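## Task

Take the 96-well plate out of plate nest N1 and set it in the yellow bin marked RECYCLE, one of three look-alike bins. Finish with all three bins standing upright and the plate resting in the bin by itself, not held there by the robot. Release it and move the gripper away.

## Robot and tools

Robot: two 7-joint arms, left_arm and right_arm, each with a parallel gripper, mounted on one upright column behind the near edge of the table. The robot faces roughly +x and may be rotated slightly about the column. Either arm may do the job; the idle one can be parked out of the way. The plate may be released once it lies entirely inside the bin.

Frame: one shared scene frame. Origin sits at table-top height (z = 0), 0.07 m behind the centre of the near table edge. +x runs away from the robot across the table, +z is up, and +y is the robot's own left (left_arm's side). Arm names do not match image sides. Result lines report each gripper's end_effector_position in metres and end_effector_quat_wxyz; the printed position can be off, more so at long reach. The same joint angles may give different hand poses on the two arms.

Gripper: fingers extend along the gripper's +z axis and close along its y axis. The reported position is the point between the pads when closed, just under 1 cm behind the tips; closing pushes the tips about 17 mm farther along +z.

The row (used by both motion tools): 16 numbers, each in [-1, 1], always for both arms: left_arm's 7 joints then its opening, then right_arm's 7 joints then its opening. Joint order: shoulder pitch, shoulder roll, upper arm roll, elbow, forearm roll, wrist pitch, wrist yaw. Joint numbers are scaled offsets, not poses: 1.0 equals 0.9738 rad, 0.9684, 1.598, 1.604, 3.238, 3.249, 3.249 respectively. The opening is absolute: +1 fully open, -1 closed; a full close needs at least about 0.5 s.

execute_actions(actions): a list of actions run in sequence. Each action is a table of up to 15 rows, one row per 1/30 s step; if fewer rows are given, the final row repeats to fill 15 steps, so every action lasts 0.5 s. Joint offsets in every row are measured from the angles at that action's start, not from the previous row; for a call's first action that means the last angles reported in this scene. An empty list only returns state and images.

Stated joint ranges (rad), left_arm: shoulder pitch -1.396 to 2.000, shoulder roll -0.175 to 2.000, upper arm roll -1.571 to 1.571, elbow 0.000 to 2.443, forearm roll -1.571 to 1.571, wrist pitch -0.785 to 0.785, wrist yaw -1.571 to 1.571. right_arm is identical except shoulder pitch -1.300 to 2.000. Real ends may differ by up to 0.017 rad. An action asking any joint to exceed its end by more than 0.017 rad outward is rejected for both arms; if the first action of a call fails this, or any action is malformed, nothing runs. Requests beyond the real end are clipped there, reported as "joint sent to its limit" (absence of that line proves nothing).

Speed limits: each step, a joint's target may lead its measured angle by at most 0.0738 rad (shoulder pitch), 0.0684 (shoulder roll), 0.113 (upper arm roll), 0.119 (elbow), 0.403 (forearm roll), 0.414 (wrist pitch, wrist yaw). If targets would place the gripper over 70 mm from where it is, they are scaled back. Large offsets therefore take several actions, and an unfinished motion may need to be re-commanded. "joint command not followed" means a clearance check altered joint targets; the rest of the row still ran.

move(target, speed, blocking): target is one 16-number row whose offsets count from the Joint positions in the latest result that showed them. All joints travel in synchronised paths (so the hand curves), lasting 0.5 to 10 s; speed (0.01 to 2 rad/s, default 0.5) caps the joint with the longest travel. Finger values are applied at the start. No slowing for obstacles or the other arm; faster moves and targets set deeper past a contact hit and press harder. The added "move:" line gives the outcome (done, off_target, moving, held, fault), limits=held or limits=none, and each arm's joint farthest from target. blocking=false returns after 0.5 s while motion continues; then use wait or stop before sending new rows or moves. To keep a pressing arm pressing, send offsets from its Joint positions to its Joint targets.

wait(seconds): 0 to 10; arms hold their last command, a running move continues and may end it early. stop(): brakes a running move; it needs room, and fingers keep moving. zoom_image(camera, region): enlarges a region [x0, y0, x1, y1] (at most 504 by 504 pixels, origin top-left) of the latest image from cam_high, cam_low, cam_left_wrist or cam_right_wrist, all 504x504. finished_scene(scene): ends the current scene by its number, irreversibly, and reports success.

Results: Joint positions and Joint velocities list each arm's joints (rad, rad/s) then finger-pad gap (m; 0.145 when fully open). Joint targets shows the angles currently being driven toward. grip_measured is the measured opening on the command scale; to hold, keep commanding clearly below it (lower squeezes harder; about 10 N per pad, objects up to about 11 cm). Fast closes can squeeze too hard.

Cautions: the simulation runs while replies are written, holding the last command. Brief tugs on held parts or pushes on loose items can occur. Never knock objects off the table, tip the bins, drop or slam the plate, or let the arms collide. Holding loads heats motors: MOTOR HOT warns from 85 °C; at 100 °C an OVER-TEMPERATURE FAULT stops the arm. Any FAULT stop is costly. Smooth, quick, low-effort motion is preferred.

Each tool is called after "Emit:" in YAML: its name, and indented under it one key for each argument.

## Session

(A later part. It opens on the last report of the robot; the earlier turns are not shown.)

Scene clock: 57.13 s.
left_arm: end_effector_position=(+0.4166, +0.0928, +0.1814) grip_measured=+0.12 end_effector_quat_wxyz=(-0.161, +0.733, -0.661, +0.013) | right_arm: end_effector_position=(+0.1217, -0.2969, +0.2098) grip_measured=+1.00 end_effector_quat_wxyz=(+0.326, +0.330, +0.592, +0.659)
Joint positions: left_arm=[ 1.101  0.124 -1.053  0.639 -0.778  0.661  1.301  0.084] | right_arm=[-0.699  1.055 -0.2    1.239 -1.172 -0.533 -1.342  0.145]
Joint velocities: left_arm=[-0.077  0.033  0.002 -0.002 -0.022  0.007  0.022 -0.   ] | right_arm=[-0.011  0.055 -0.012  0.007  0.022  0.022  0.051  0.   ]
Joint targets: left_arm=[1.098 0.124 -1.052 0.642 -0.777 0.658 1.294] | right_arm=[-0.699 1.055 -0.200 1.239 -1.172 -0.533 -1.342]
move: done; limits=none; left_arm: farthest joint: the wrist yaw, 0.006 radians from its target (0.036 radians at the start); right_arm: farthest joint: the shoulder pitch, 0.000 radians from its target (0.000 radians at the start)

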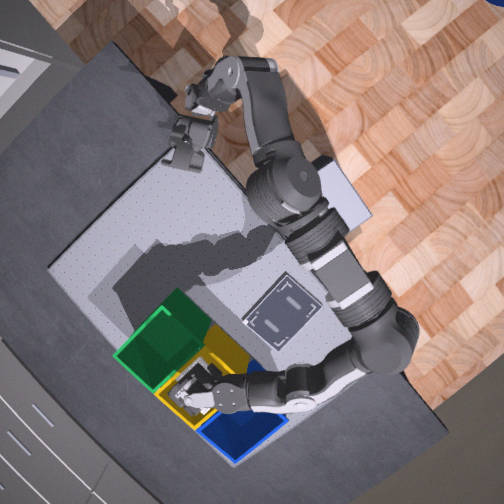

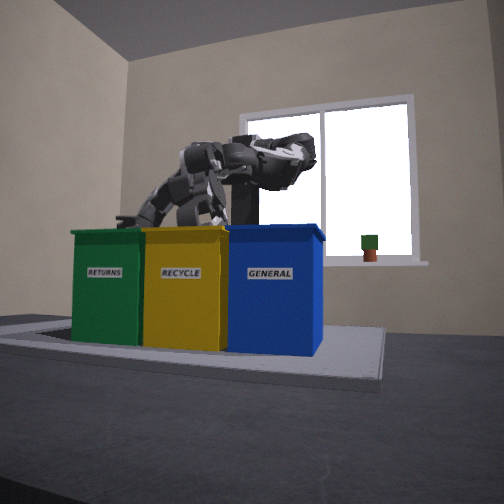

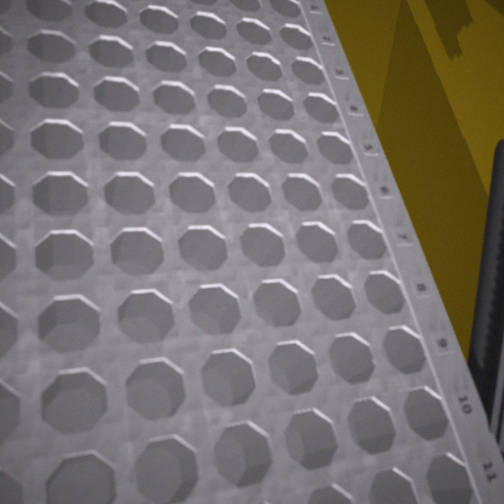

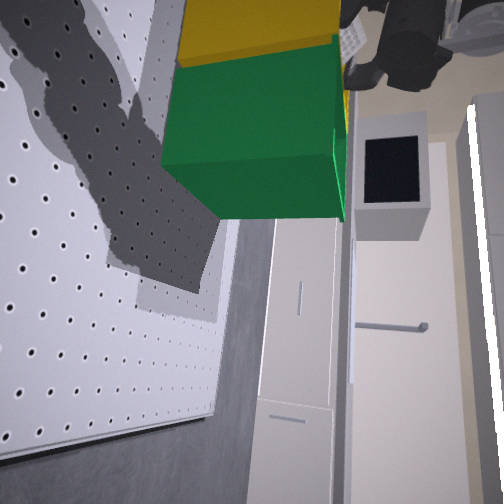

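Emit:
zoom_image:
  camera: "cam_high"
  region: [140,330,270,450]

Emit:
zoom_image:
  camera: "cam_low"
  region: [130,180,250,250]

Region (140, 330, 270, 450) of cam_high's 504x504 image, scaled by 3.877, with more detail than that image has; it fills the top 465 rows of this view, and the rest is white.

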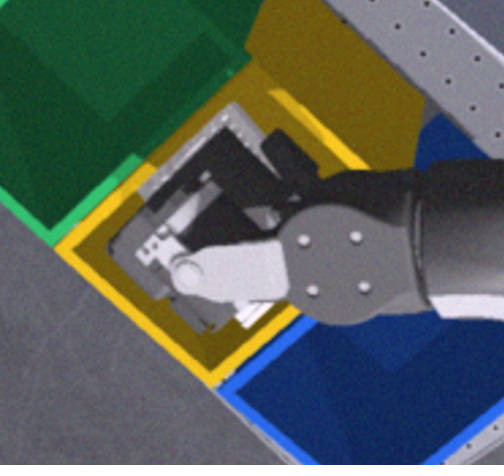

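Region (130, 180, 250, 250) of cam_low's 504x504 image, scaled by 4.200, with more detail than that image has; it fills the top 294 rows of this view, and the rest is white.

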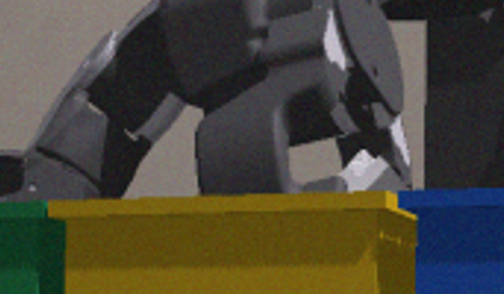

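Emit:
move:
  target: [-0.0208,-0.0482,-0.0062,-0.0650,0.0155,-0.0095,-0.0328,-0.6, 0,0,0,0,0,0,0,1]
  speed: 0.15

Scene clock: 59.17 s.
left_arm: end_effector_position=(+0.4171, +0.0902, +0.1625) grip_measured=+0.12 end_effector_quat_wxyz=(-0.161, +0.733, -0.661, +0.016) | right_arm: end_effector_position=(+0.1217, -0.2969, +0.2098) grip_measured=+1.00 end_effector_quat_wxyz=(+0.326, +0.330, +0.592, +0.659)
Joint positions: left_arm=[ 1.083  0.079 -1.06   0.537 -0.729  0.633  1.2    0.084] | right_arm=[-0.699  1.055 -0.2    1.239 -1.172 -0.533 -1.342  0.145]
Joint velocities: left_arm=[-0.011 -0.033 -0.017  0.002  0.037 -0.022 -0.022  0.   ] | right_arm=[-0.033 -0.033 -0.012 -0.007 -0.007 -0.007  0.037  0.   ]
Joint targets: left_arm=[1.080 0.078 -1.063 0.535 -0.728 0.631 1.194] | right_arm=[-0.699 1.055 -0.200 1.239 -1.172 -0.533 -1.342]
move: done; limits=none; left_arm: farthest joint: the wrist yaw, 0.006 radians from its target (0.106 radians at the start); right_arm: farthest joint: the shoulder pitch, 0.000 radians from its target (0.000 radians at the start)

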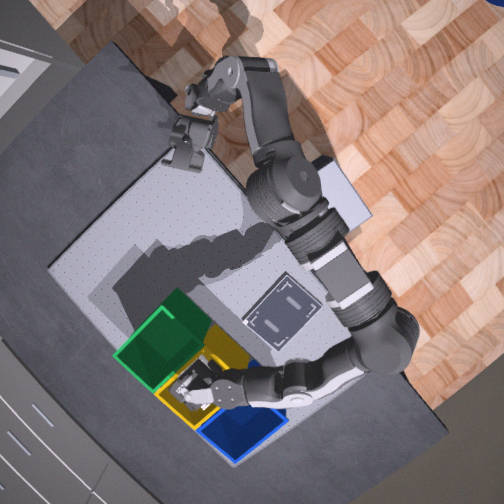

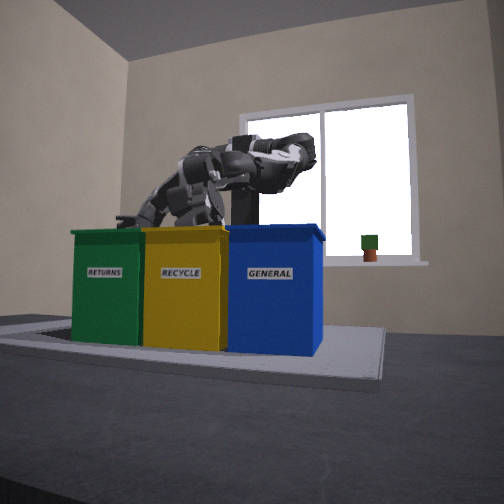

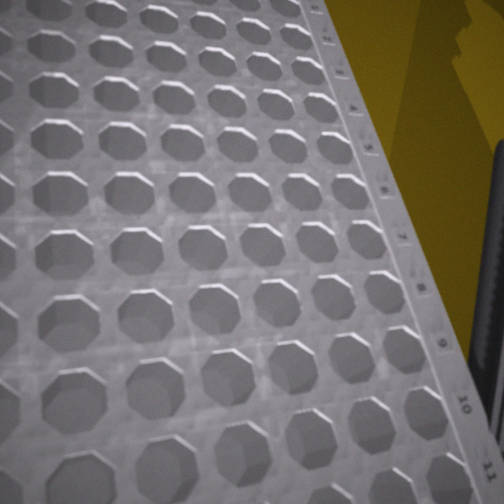

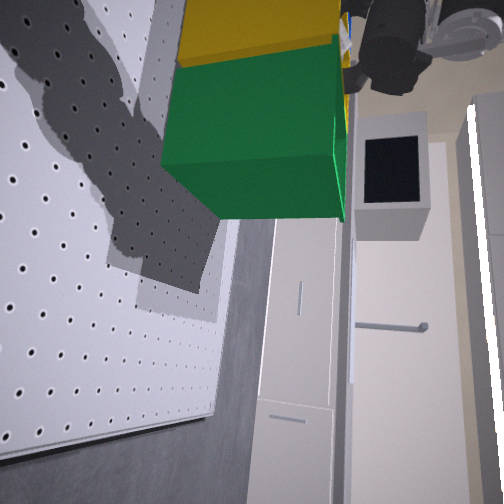

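Emit:
zoom_image:
  camera: "cam_high"
  region: [140,330,270,450]

Emit:
zoom_image:
  camera: "cam_low"
  region: [130,180,250,250]

Emit:
zoom_image:
  camera: "cam_right_wrist"
  region: [300,0,440,120]

Region (140, 330, 270, 450) of cam_high's 504x504 image, scaled by 3.877, with more detail than that image has; it fills the top 465 rows of this view, and the rest is white.

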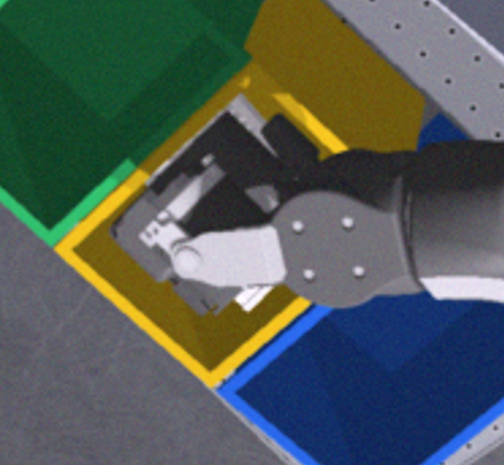

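Region (130, 180, 250, 250) of cam_low's 504x504 image, scaled by 4.200, with more detail than that image has; it fills the top 294 rows of this view, and the rest is white.

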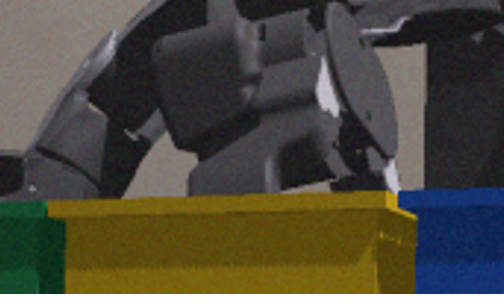

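Region (300, 0, 440, 120) of cam_right_wrist's 504x504 image, scaled by 3.600, with more detail than that image has; it fills the top 432 rows of this view, and the rest is white.

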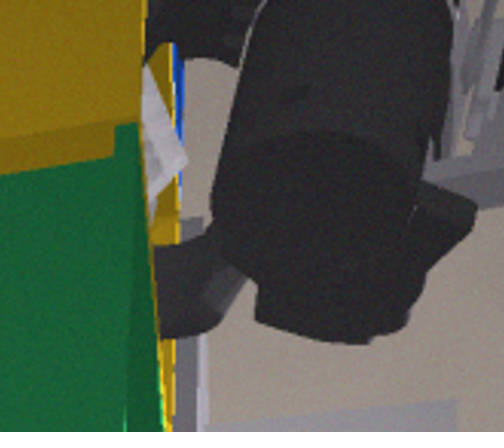

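Emit:
zoom_image:
  camera: "cam_high"
  region: [185,340,235,395]

Region (185, 340, 235, 395) of cam_high's 504x504 image, scaled by 9.164, with more detail than that image has; it fills the left 458 columns of this view, and the rest is white.

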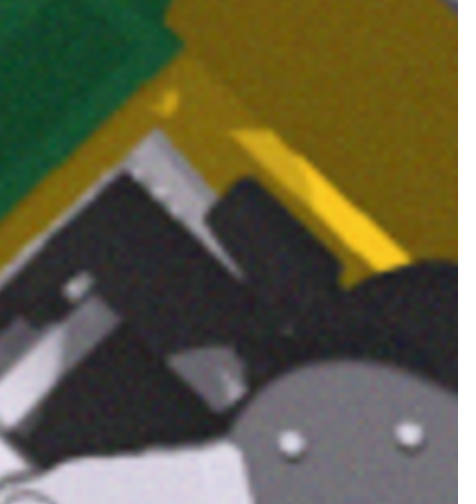

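Emit:
move:
  target: [0.0243,-0.1124,-0.0049,-0.1645,0.0226,-0.0322,-0.0463,-0.6, 0,0,0,0,0,0,0,1]
  speed: 0.25

Scene clock: 62.37 s.
left_arm: end_effector_position=(+0.4201, +0.0909, +0.1407) grip_measured=+0.12 end_effector_quat_wxyz=(-0.159, +0.732, -0.662, +0.012) | right_arm: end_effector_position=(+0.1217, -0.2969, +0.2098) grip_measured=+1.00 end_effector_quat_wxyz=(+0.326, +0.330, +0.592, +0.659)
Joint positions: left_arm=[ 1.103 -0.029 -1.066  0.275 -0.658  0.531  1.057  0.084] | right_arm=[-0.699  1.055 -0.2    1.239 -1.172 -0.533 -1.342  0.145]
Joint velocities: left_arm=[ 0.077  0.011 -0.012 -0.007  0.022  0.007 -0.022  0.   ] | right_arm=[-0.011 -0.011 -0.002  0.002 -0.037  0.007  0.037  0.   ]
Joint targets: left_arm=[1.107 -0.030 -1.068 0.274 -0.656 0.528 1.050] | right_arm=[-0.699 1.055 -0.200 1.239 -1.172 -0.533 -1.342]
move: done; limits=none; left_arm: farthest joint: the wrist yaw, 0.007 radians from its target (0.151 radians at the start); right_arm: farthest joint: the shoulder pitch, 0.000 radians from its target (0.000 radians at the start)

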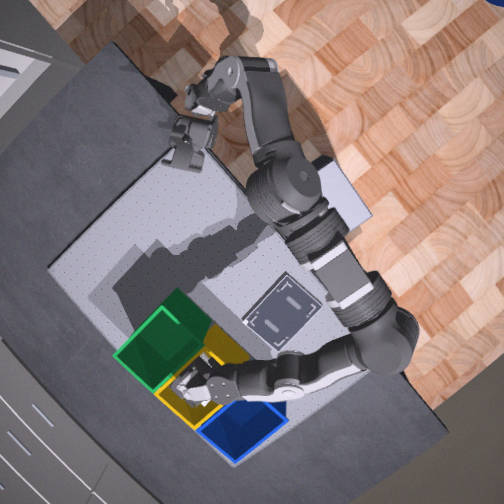

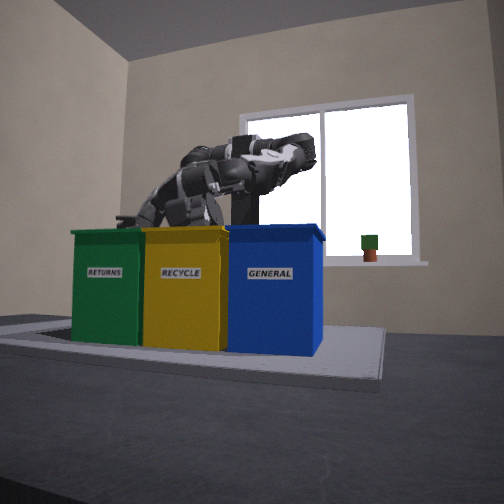

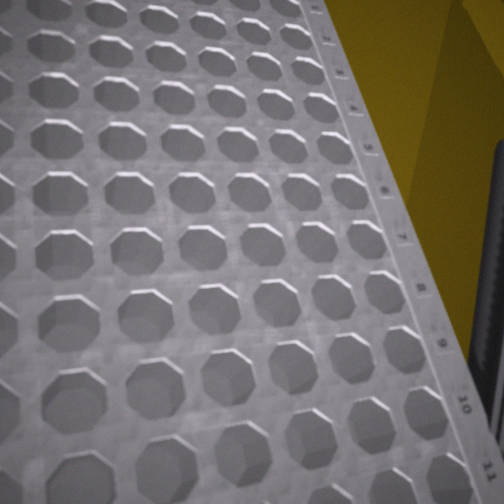

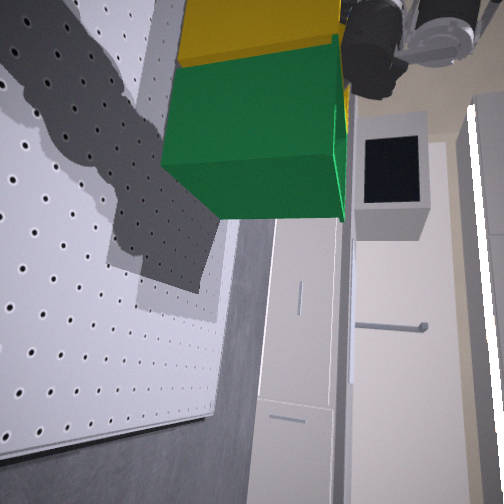

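Emit:
zoom_image:
  camera: "cam_right_wrist"
  region: [300,0,440,120]

Emit:
zoom_image:
  camera: "cam_high"
  region: [150,335,250,435]

Emit:
zoom_image:
  camera: "cam_low"
  region: [130,180,250,250]

Region (300, 0, 440, 120) of cam_right_wrist's 504x504 image, scaled by 3.600, with more detail than that image has; it fills the top 432 rows of this view, and the rest is white.

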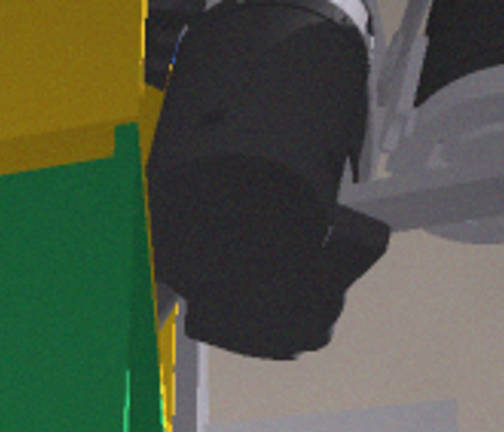

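Region (150, 335, 250, 435) of cam_high's 504x504 image, scaled by 5.040, with more detail than that image has.

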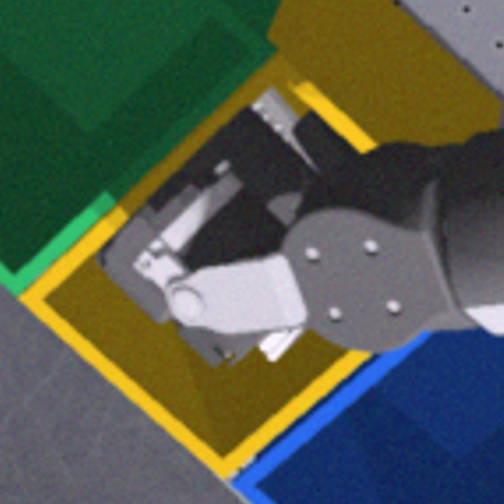

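Region (130, 180, 250, 250) of cam_low's 504x504 image, scaled by 4.200, with more detail than that image has; it fills the top 294 rows of this view, and the rest is white.

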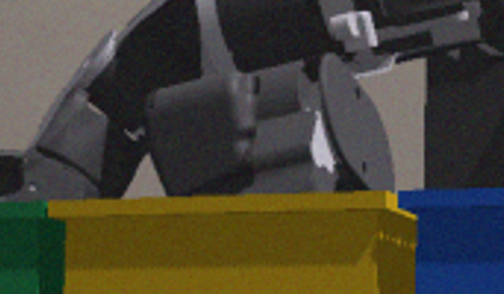

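Emit:
execute_actions:
  actions:
    - [[0.004,-0.001,-0.001,-0.0006,0.0006,-0.001,-0.002,0.05,0,0,0,0,0,0,0,1],[0.004,-0.001,-0.001,-0.0006,0.0006,-0.001,-0.002,0.08,0,0,0,0,0,0,0,1],[0.004,-0.001,-0.001,-0.0006,0.0006,-0.001,-0.002,0.11,0,0,0,0,0,0,0,1],[0.004,-0.001,-0.001,-0.0006,0.0006,-0.001,-0.002,0.14,0,0,0,0,0,0,0,1],[0.004,-0.001,-0.001,-0.0006,0.0006,-0.001,-0.002,0.17,0,0,0,0,0,0,0,1],[0.004,-0.001,-0.001,-0.0006,0.0006,-0.001,-0.002,0.20,0,0,0,0,0,0,0,1],[0.004,-0.001,-0.001,-0.0006,0.0006,-0.001,-0.002,0.23,0,0,0,0,0,0,0,1],[0.004,-0.001,-0.001,-0.0006,0.0006,-0.001,-0.002,0.26,0,0,0,0,0,0,0,1],[0.004,-0.001,-0.001,-0.0006,0.0006,-0.001,-0.002,0.29,0,0,0,0,0,0,0,1]]

Scene clock: 63.33 s.
left_arm: end_effector_position=(+0.4205, +0.0908, +0.1410) grip_measured=+0.29 end_effector_quat_wxyz=(-0.160, +0.732, -0.662, +0.013) | right_arm: end_effector_position=(+0.1217, -0.2969, +0.2098) grip_measured=+1.00 end_effector_quat_wxyz=(+0.326, +0.330, +0.592, +0.659)
Joint positions: left_arm=[ 1.104 -0.029 -1.066  0.275 -0.658  0.531  1.056  0.097] | right_arm=[-0.699  1.055 -0.2    1.239 -1.172 -0.533 -1.342  0.145]
Joint velocities: left_arm=[-0.055  0.033 -0.012  0.012 -0.007 -0.007  0.066 -0.   ] | right_arm=[-0.099 -0.033 -0.007  0.002 -0.022  0.007 -0.037 -0.   ]
Joint targets: left_arm=[1.107 -0.030 -1.067 0.274 -0.656 0.528 1.050] | right_arm=[-0.699 1.055 -0.200 1.239 -1.172 -0.533 -1.342]

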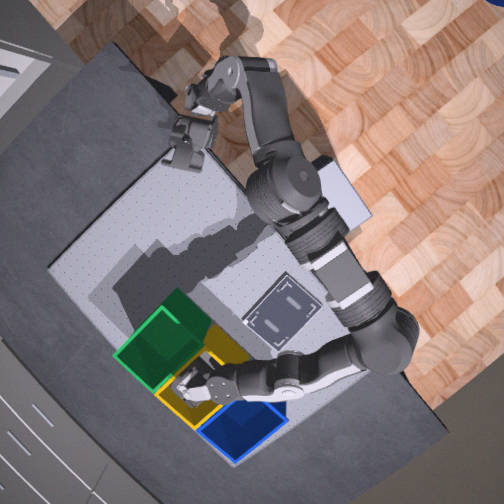

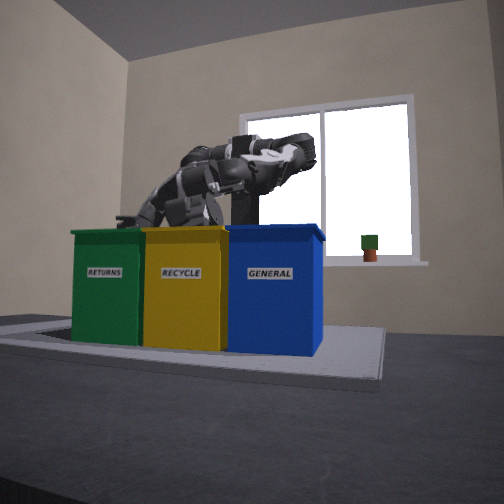

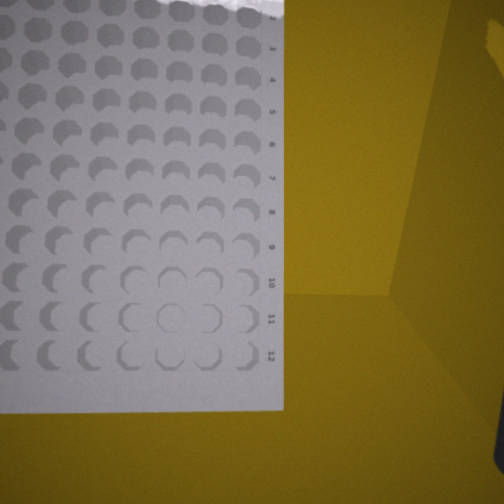

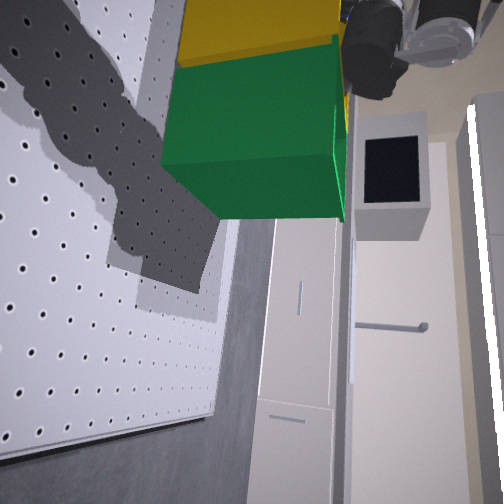

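Emit:
move:
  target: [-0.006,0.1575,0.0088,0.2289,-0.0369,0.0394,0.0733,0.29, 0,0,0,0,0,0,0,1]
  speed: 0.4

Scene clock: 65.03 s.
left_arm: end_effector_position=(+0.4190, +0.0917, +0.1827) grip_measured=+0.29 end_effector_quat_wxyz=(-0.165, +0.729, -0.664, +0.018) | right_arm: end_effector_position=(+0.1217, -0.2969, +0.2098) grip_measured=+1.00 end_effector_quat_wxyz=(+0.326, +0.330, +0.592, +0.659)
Joint positions: left_arm=[ 1.102  0.123 -1.054  0.641 -0.776  0.656  1.288  0.097] | right_arm=[-0.699  1.055 -0.2    1.239 -1.172 -0.533 -1.342  0.145]
Joint velocities: left_arm=[ 0.011 -0.033 -0.002 -0.017 -0.007  0.007  0.037  0.   ] | right_arm=[ 0.033  0.077  0.002  0.007 -0.037 -0.037 -0.095  0.   ]
Joint targets: left_arm=[1.098 0.124 -1.052 0.642 -0.778 0.659 1.294] | right_arm=[-0.699 1.055 -0.200 1.239 -1.172 -0.533 -1.342]
move: done; limits=none; left_arm: farthest joint: the wrist yaw, 0.006 radians from its target (0.238 radians at the start); right_arm: farthest joint: the shoulder pitch, 0.000 radians from its target (0.000 radians at the start)

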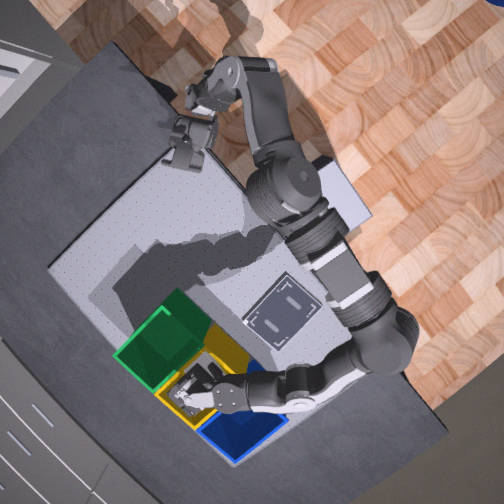

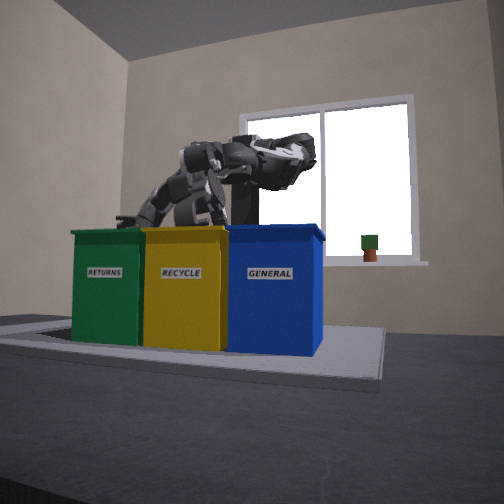

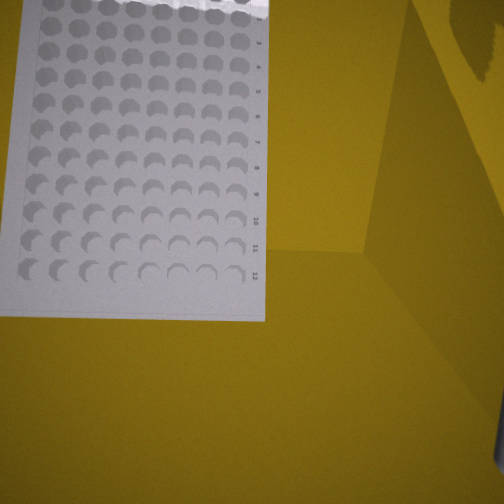

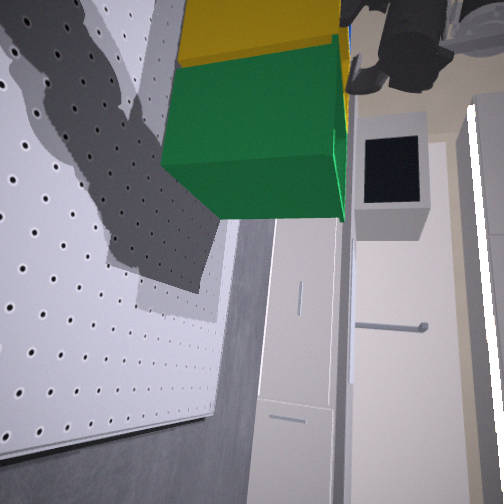

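Emit:
move:
  target: [0.0918,0.0853,0.0211,0.1372,-0.0420,0.0131,0.0806,0.29, 0,0,0,0,0,0,0,1]
  speed: 0.6

Scene clock: 66.60 s.
left_arm: end_effector_position=(+0.4217, +0.0918, +0.2497) grip_measured=+0.29 end_effector_quat_wxyz=(-0.177, +0.726, -0.663, +0.031) | right_arm: end_effector_position=(+0.1217, -0.2969, +0.2098) grip_measured=+1.00 end_effector_quat_wxyz=(+0.326, +0.330, +0.592, +0.659)
Joint positions: left_arm=[ 1.196  0.205 -1.021  0.862 -0.91   0.696  1.544  0.097] | right_arm=[-0.699  1.055 -0.2    1.239 -1.172 -0.533 -1.342  0.145]
Joint velocities: left_arm=[ 0.033 -0.033  0.007 -0.012 -0.007 -0.051 -0.007 -0.   ] | right_arm=[-0.033 -0.033  0.007  0.007 -0.022  0.081  0.051 -0.   ]
Joint targets: left_arm=[1.192 0.206 -1.020 0.861 -0.912 0.698 1.550] | right_arm=[-0.699 1.055 -0.200 1.239 -1.172 -0.533 -1.342]
move: done; limits=none; left_arm: farthest joint: the wrist yaw, 0.006 radians from its target (0.262 radians at the start); right_arm: farthest joint: the shoulder pitch, 0.000 radians from its target (0.000 radians at the start)

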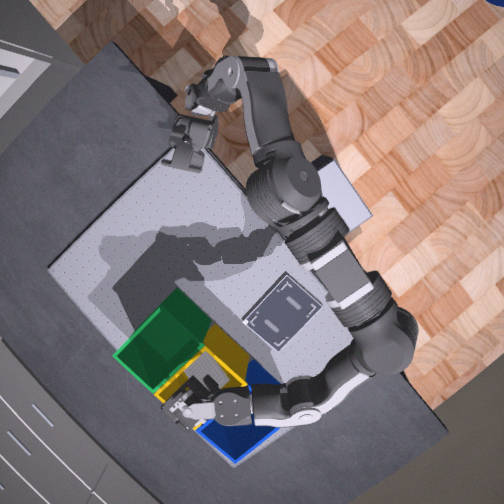

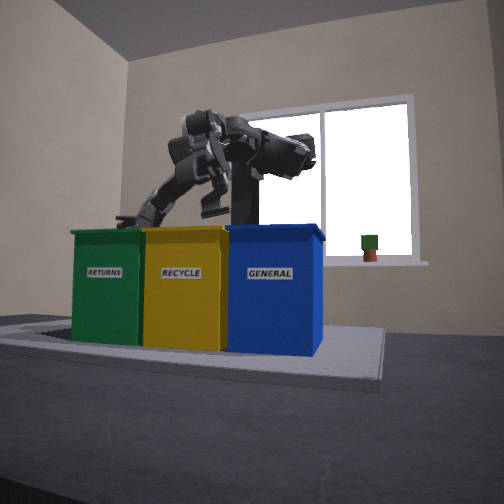

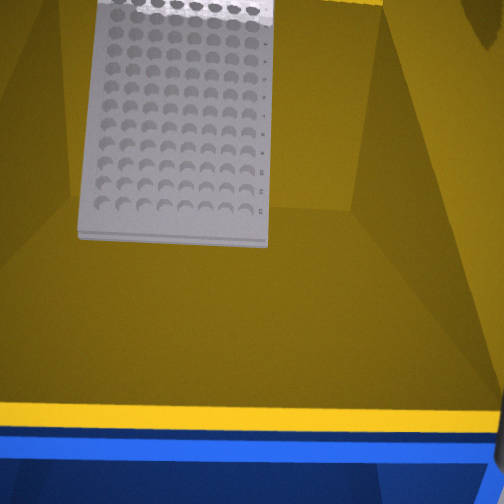

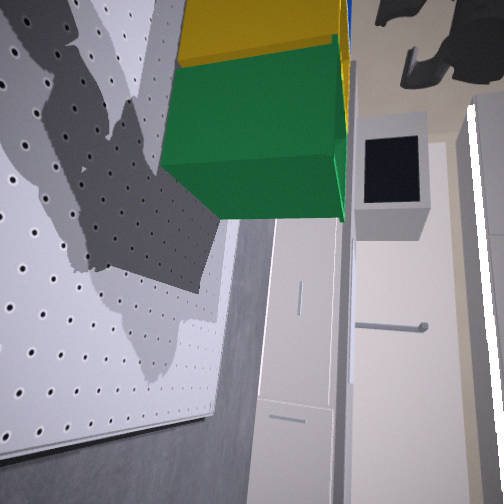

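Emit:
move:
  target: [-0.5607,0.4079,0.2009,0.8342,0.003,-0.0295,-0.0135,0.29, 0,0,0,0,0,0,0,1]
  speed: 1.0

Scene clock: 68.47 s.
left_arm: end_effector_position=(+0.2760, +0.0388, +0.3089) grip_measured=+0.29 end_effector_quat_wxyz=(+0.161, -0.480, +0.803, -0.314) | right_arm: end_effector_position=(+0.1217, -0.2969, +0.2098) grip_measured=+1.00 end_effector_quat_wxyz=(+0.326, +0.330, +0.592, +0.659)
Joint positions: left_arm=[ 0.653  0.599 -0.703  2.199 -0.9    0.602  1.506  0.097] | right_arm=[-0.699  1.055 -0.2    1.239 -1.172 -0.533 -1.342  0.145]
Joint velocities: left_arm=[-0.011 -0.011  0.002 -0.007  0.007  0.007 -0.022  0.   ] | right_arm=[ 0.055  0.033 -0.007 -0.007  0.066  0.066 -0.081 -0.   ]
Joint targets: left_arm=[0.650 0.600 -0.700 2.199 -0.900 0.600 1.500] | right_arm=[-0.699 1.055 -0.200 1.239 -1.172 -0.533 -1.342]
move: done; limits=none; left_arm: farthest joint: the wrist yaw, 0.005 radians from its target (0.044 radians at the start); right_arm: farthest joint: the shoulder pitch, 0.000 radians from its target (0.000 radians at the start)

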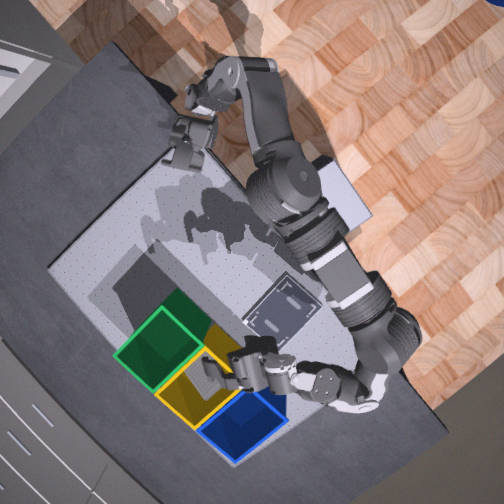

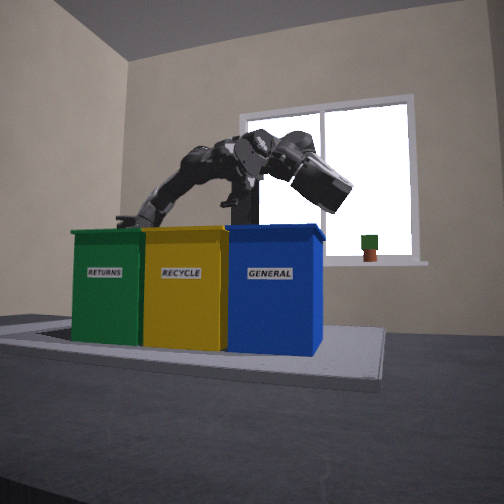

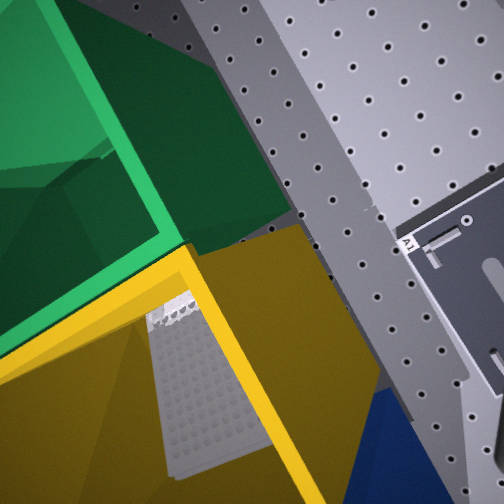

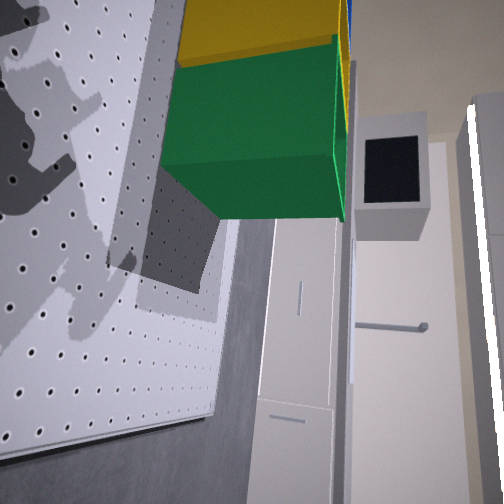

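Emit:
move:
  target: [-0.3,0.05,0,0,0,0,0,0.29, 0,0,0,0,0,0,0,1]
  speed: 0.8

Scene clock: 69.37 s.
left_arm: end_effector_position=(+0.2227, +0.0577, +0.2292) grip_measured=+0.29 end_effector_quat_wxyz=(+0.064, -0.523, +0.823, -0.214) | right_arm: end_effector_position=(+0.1217, -0.2969, +0.2098) grip_measured=+1.00 end_effector_quat_wxyz=(+0.326, +0.330, +0.592, +0.659)
Joint positions: left_arm=[ 0.362  0.646 -0.703  2.199 -0.9    0.602  1.505  0.097] | right_arm=[-0.699  1.055 -0.2    1.239 -1.172 -0.533 -1.342  0.145]
Joint velocities: left_arm=[-0.033 -0.055  0.017 -0.027 -0.037 -0.037 -0.051 -0.   ] | right_arm=[-0.033  0.055 -0.002 -0.007  0.037 -0.051  0.081 -0.   ]
Joint targets: left_arm=[0.361 0.647 -0.703 2.199 -0.900 0.602 1.505] | right_arm=[-0.699 1.055 -0.200 1.239 -1.172 -0.533 -1.342]
move: done; limits=none; left_arm: farthest joint: the shoulder pitch, 0.002 radians from its target (0.292 radians at the start); right_arm: farthest joint: the shoulder pitch, 0.000 radians from its target (0.000 radians at the start)

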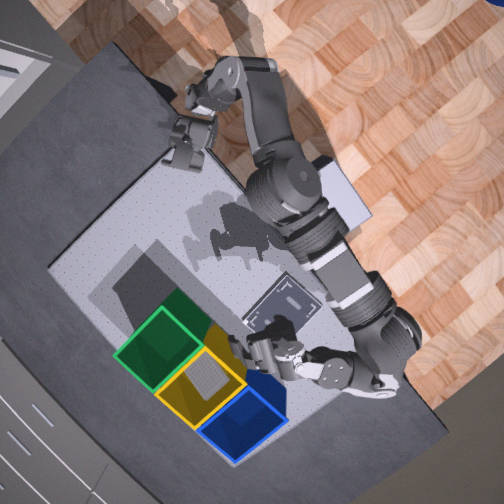

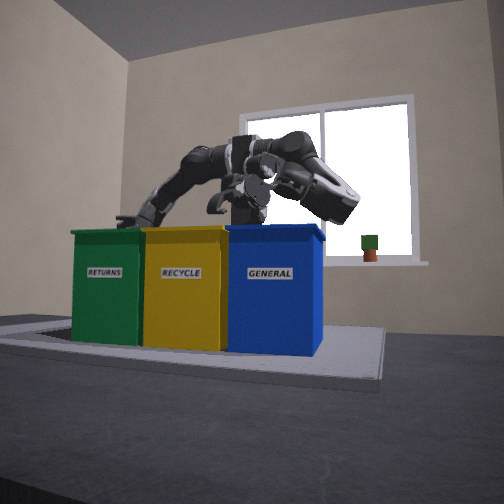

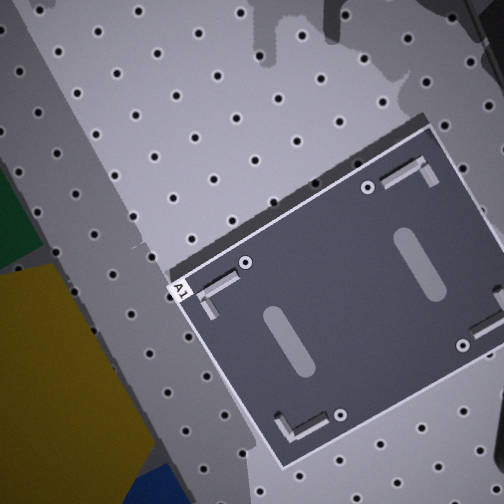

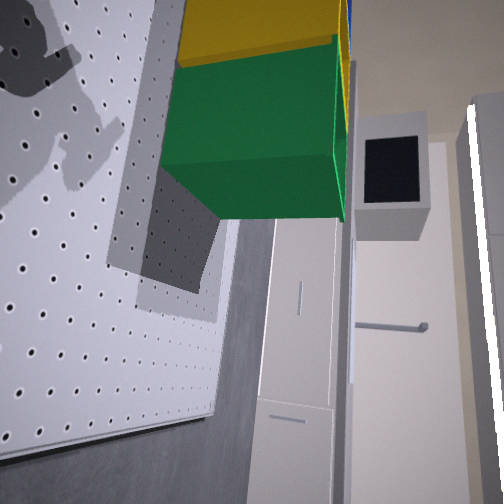

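The plate is inside the yellow bin, the bins are upright and the arm is clear.

Emit:
finished_scene:
  scene: 1

The scene is finished: the task was done.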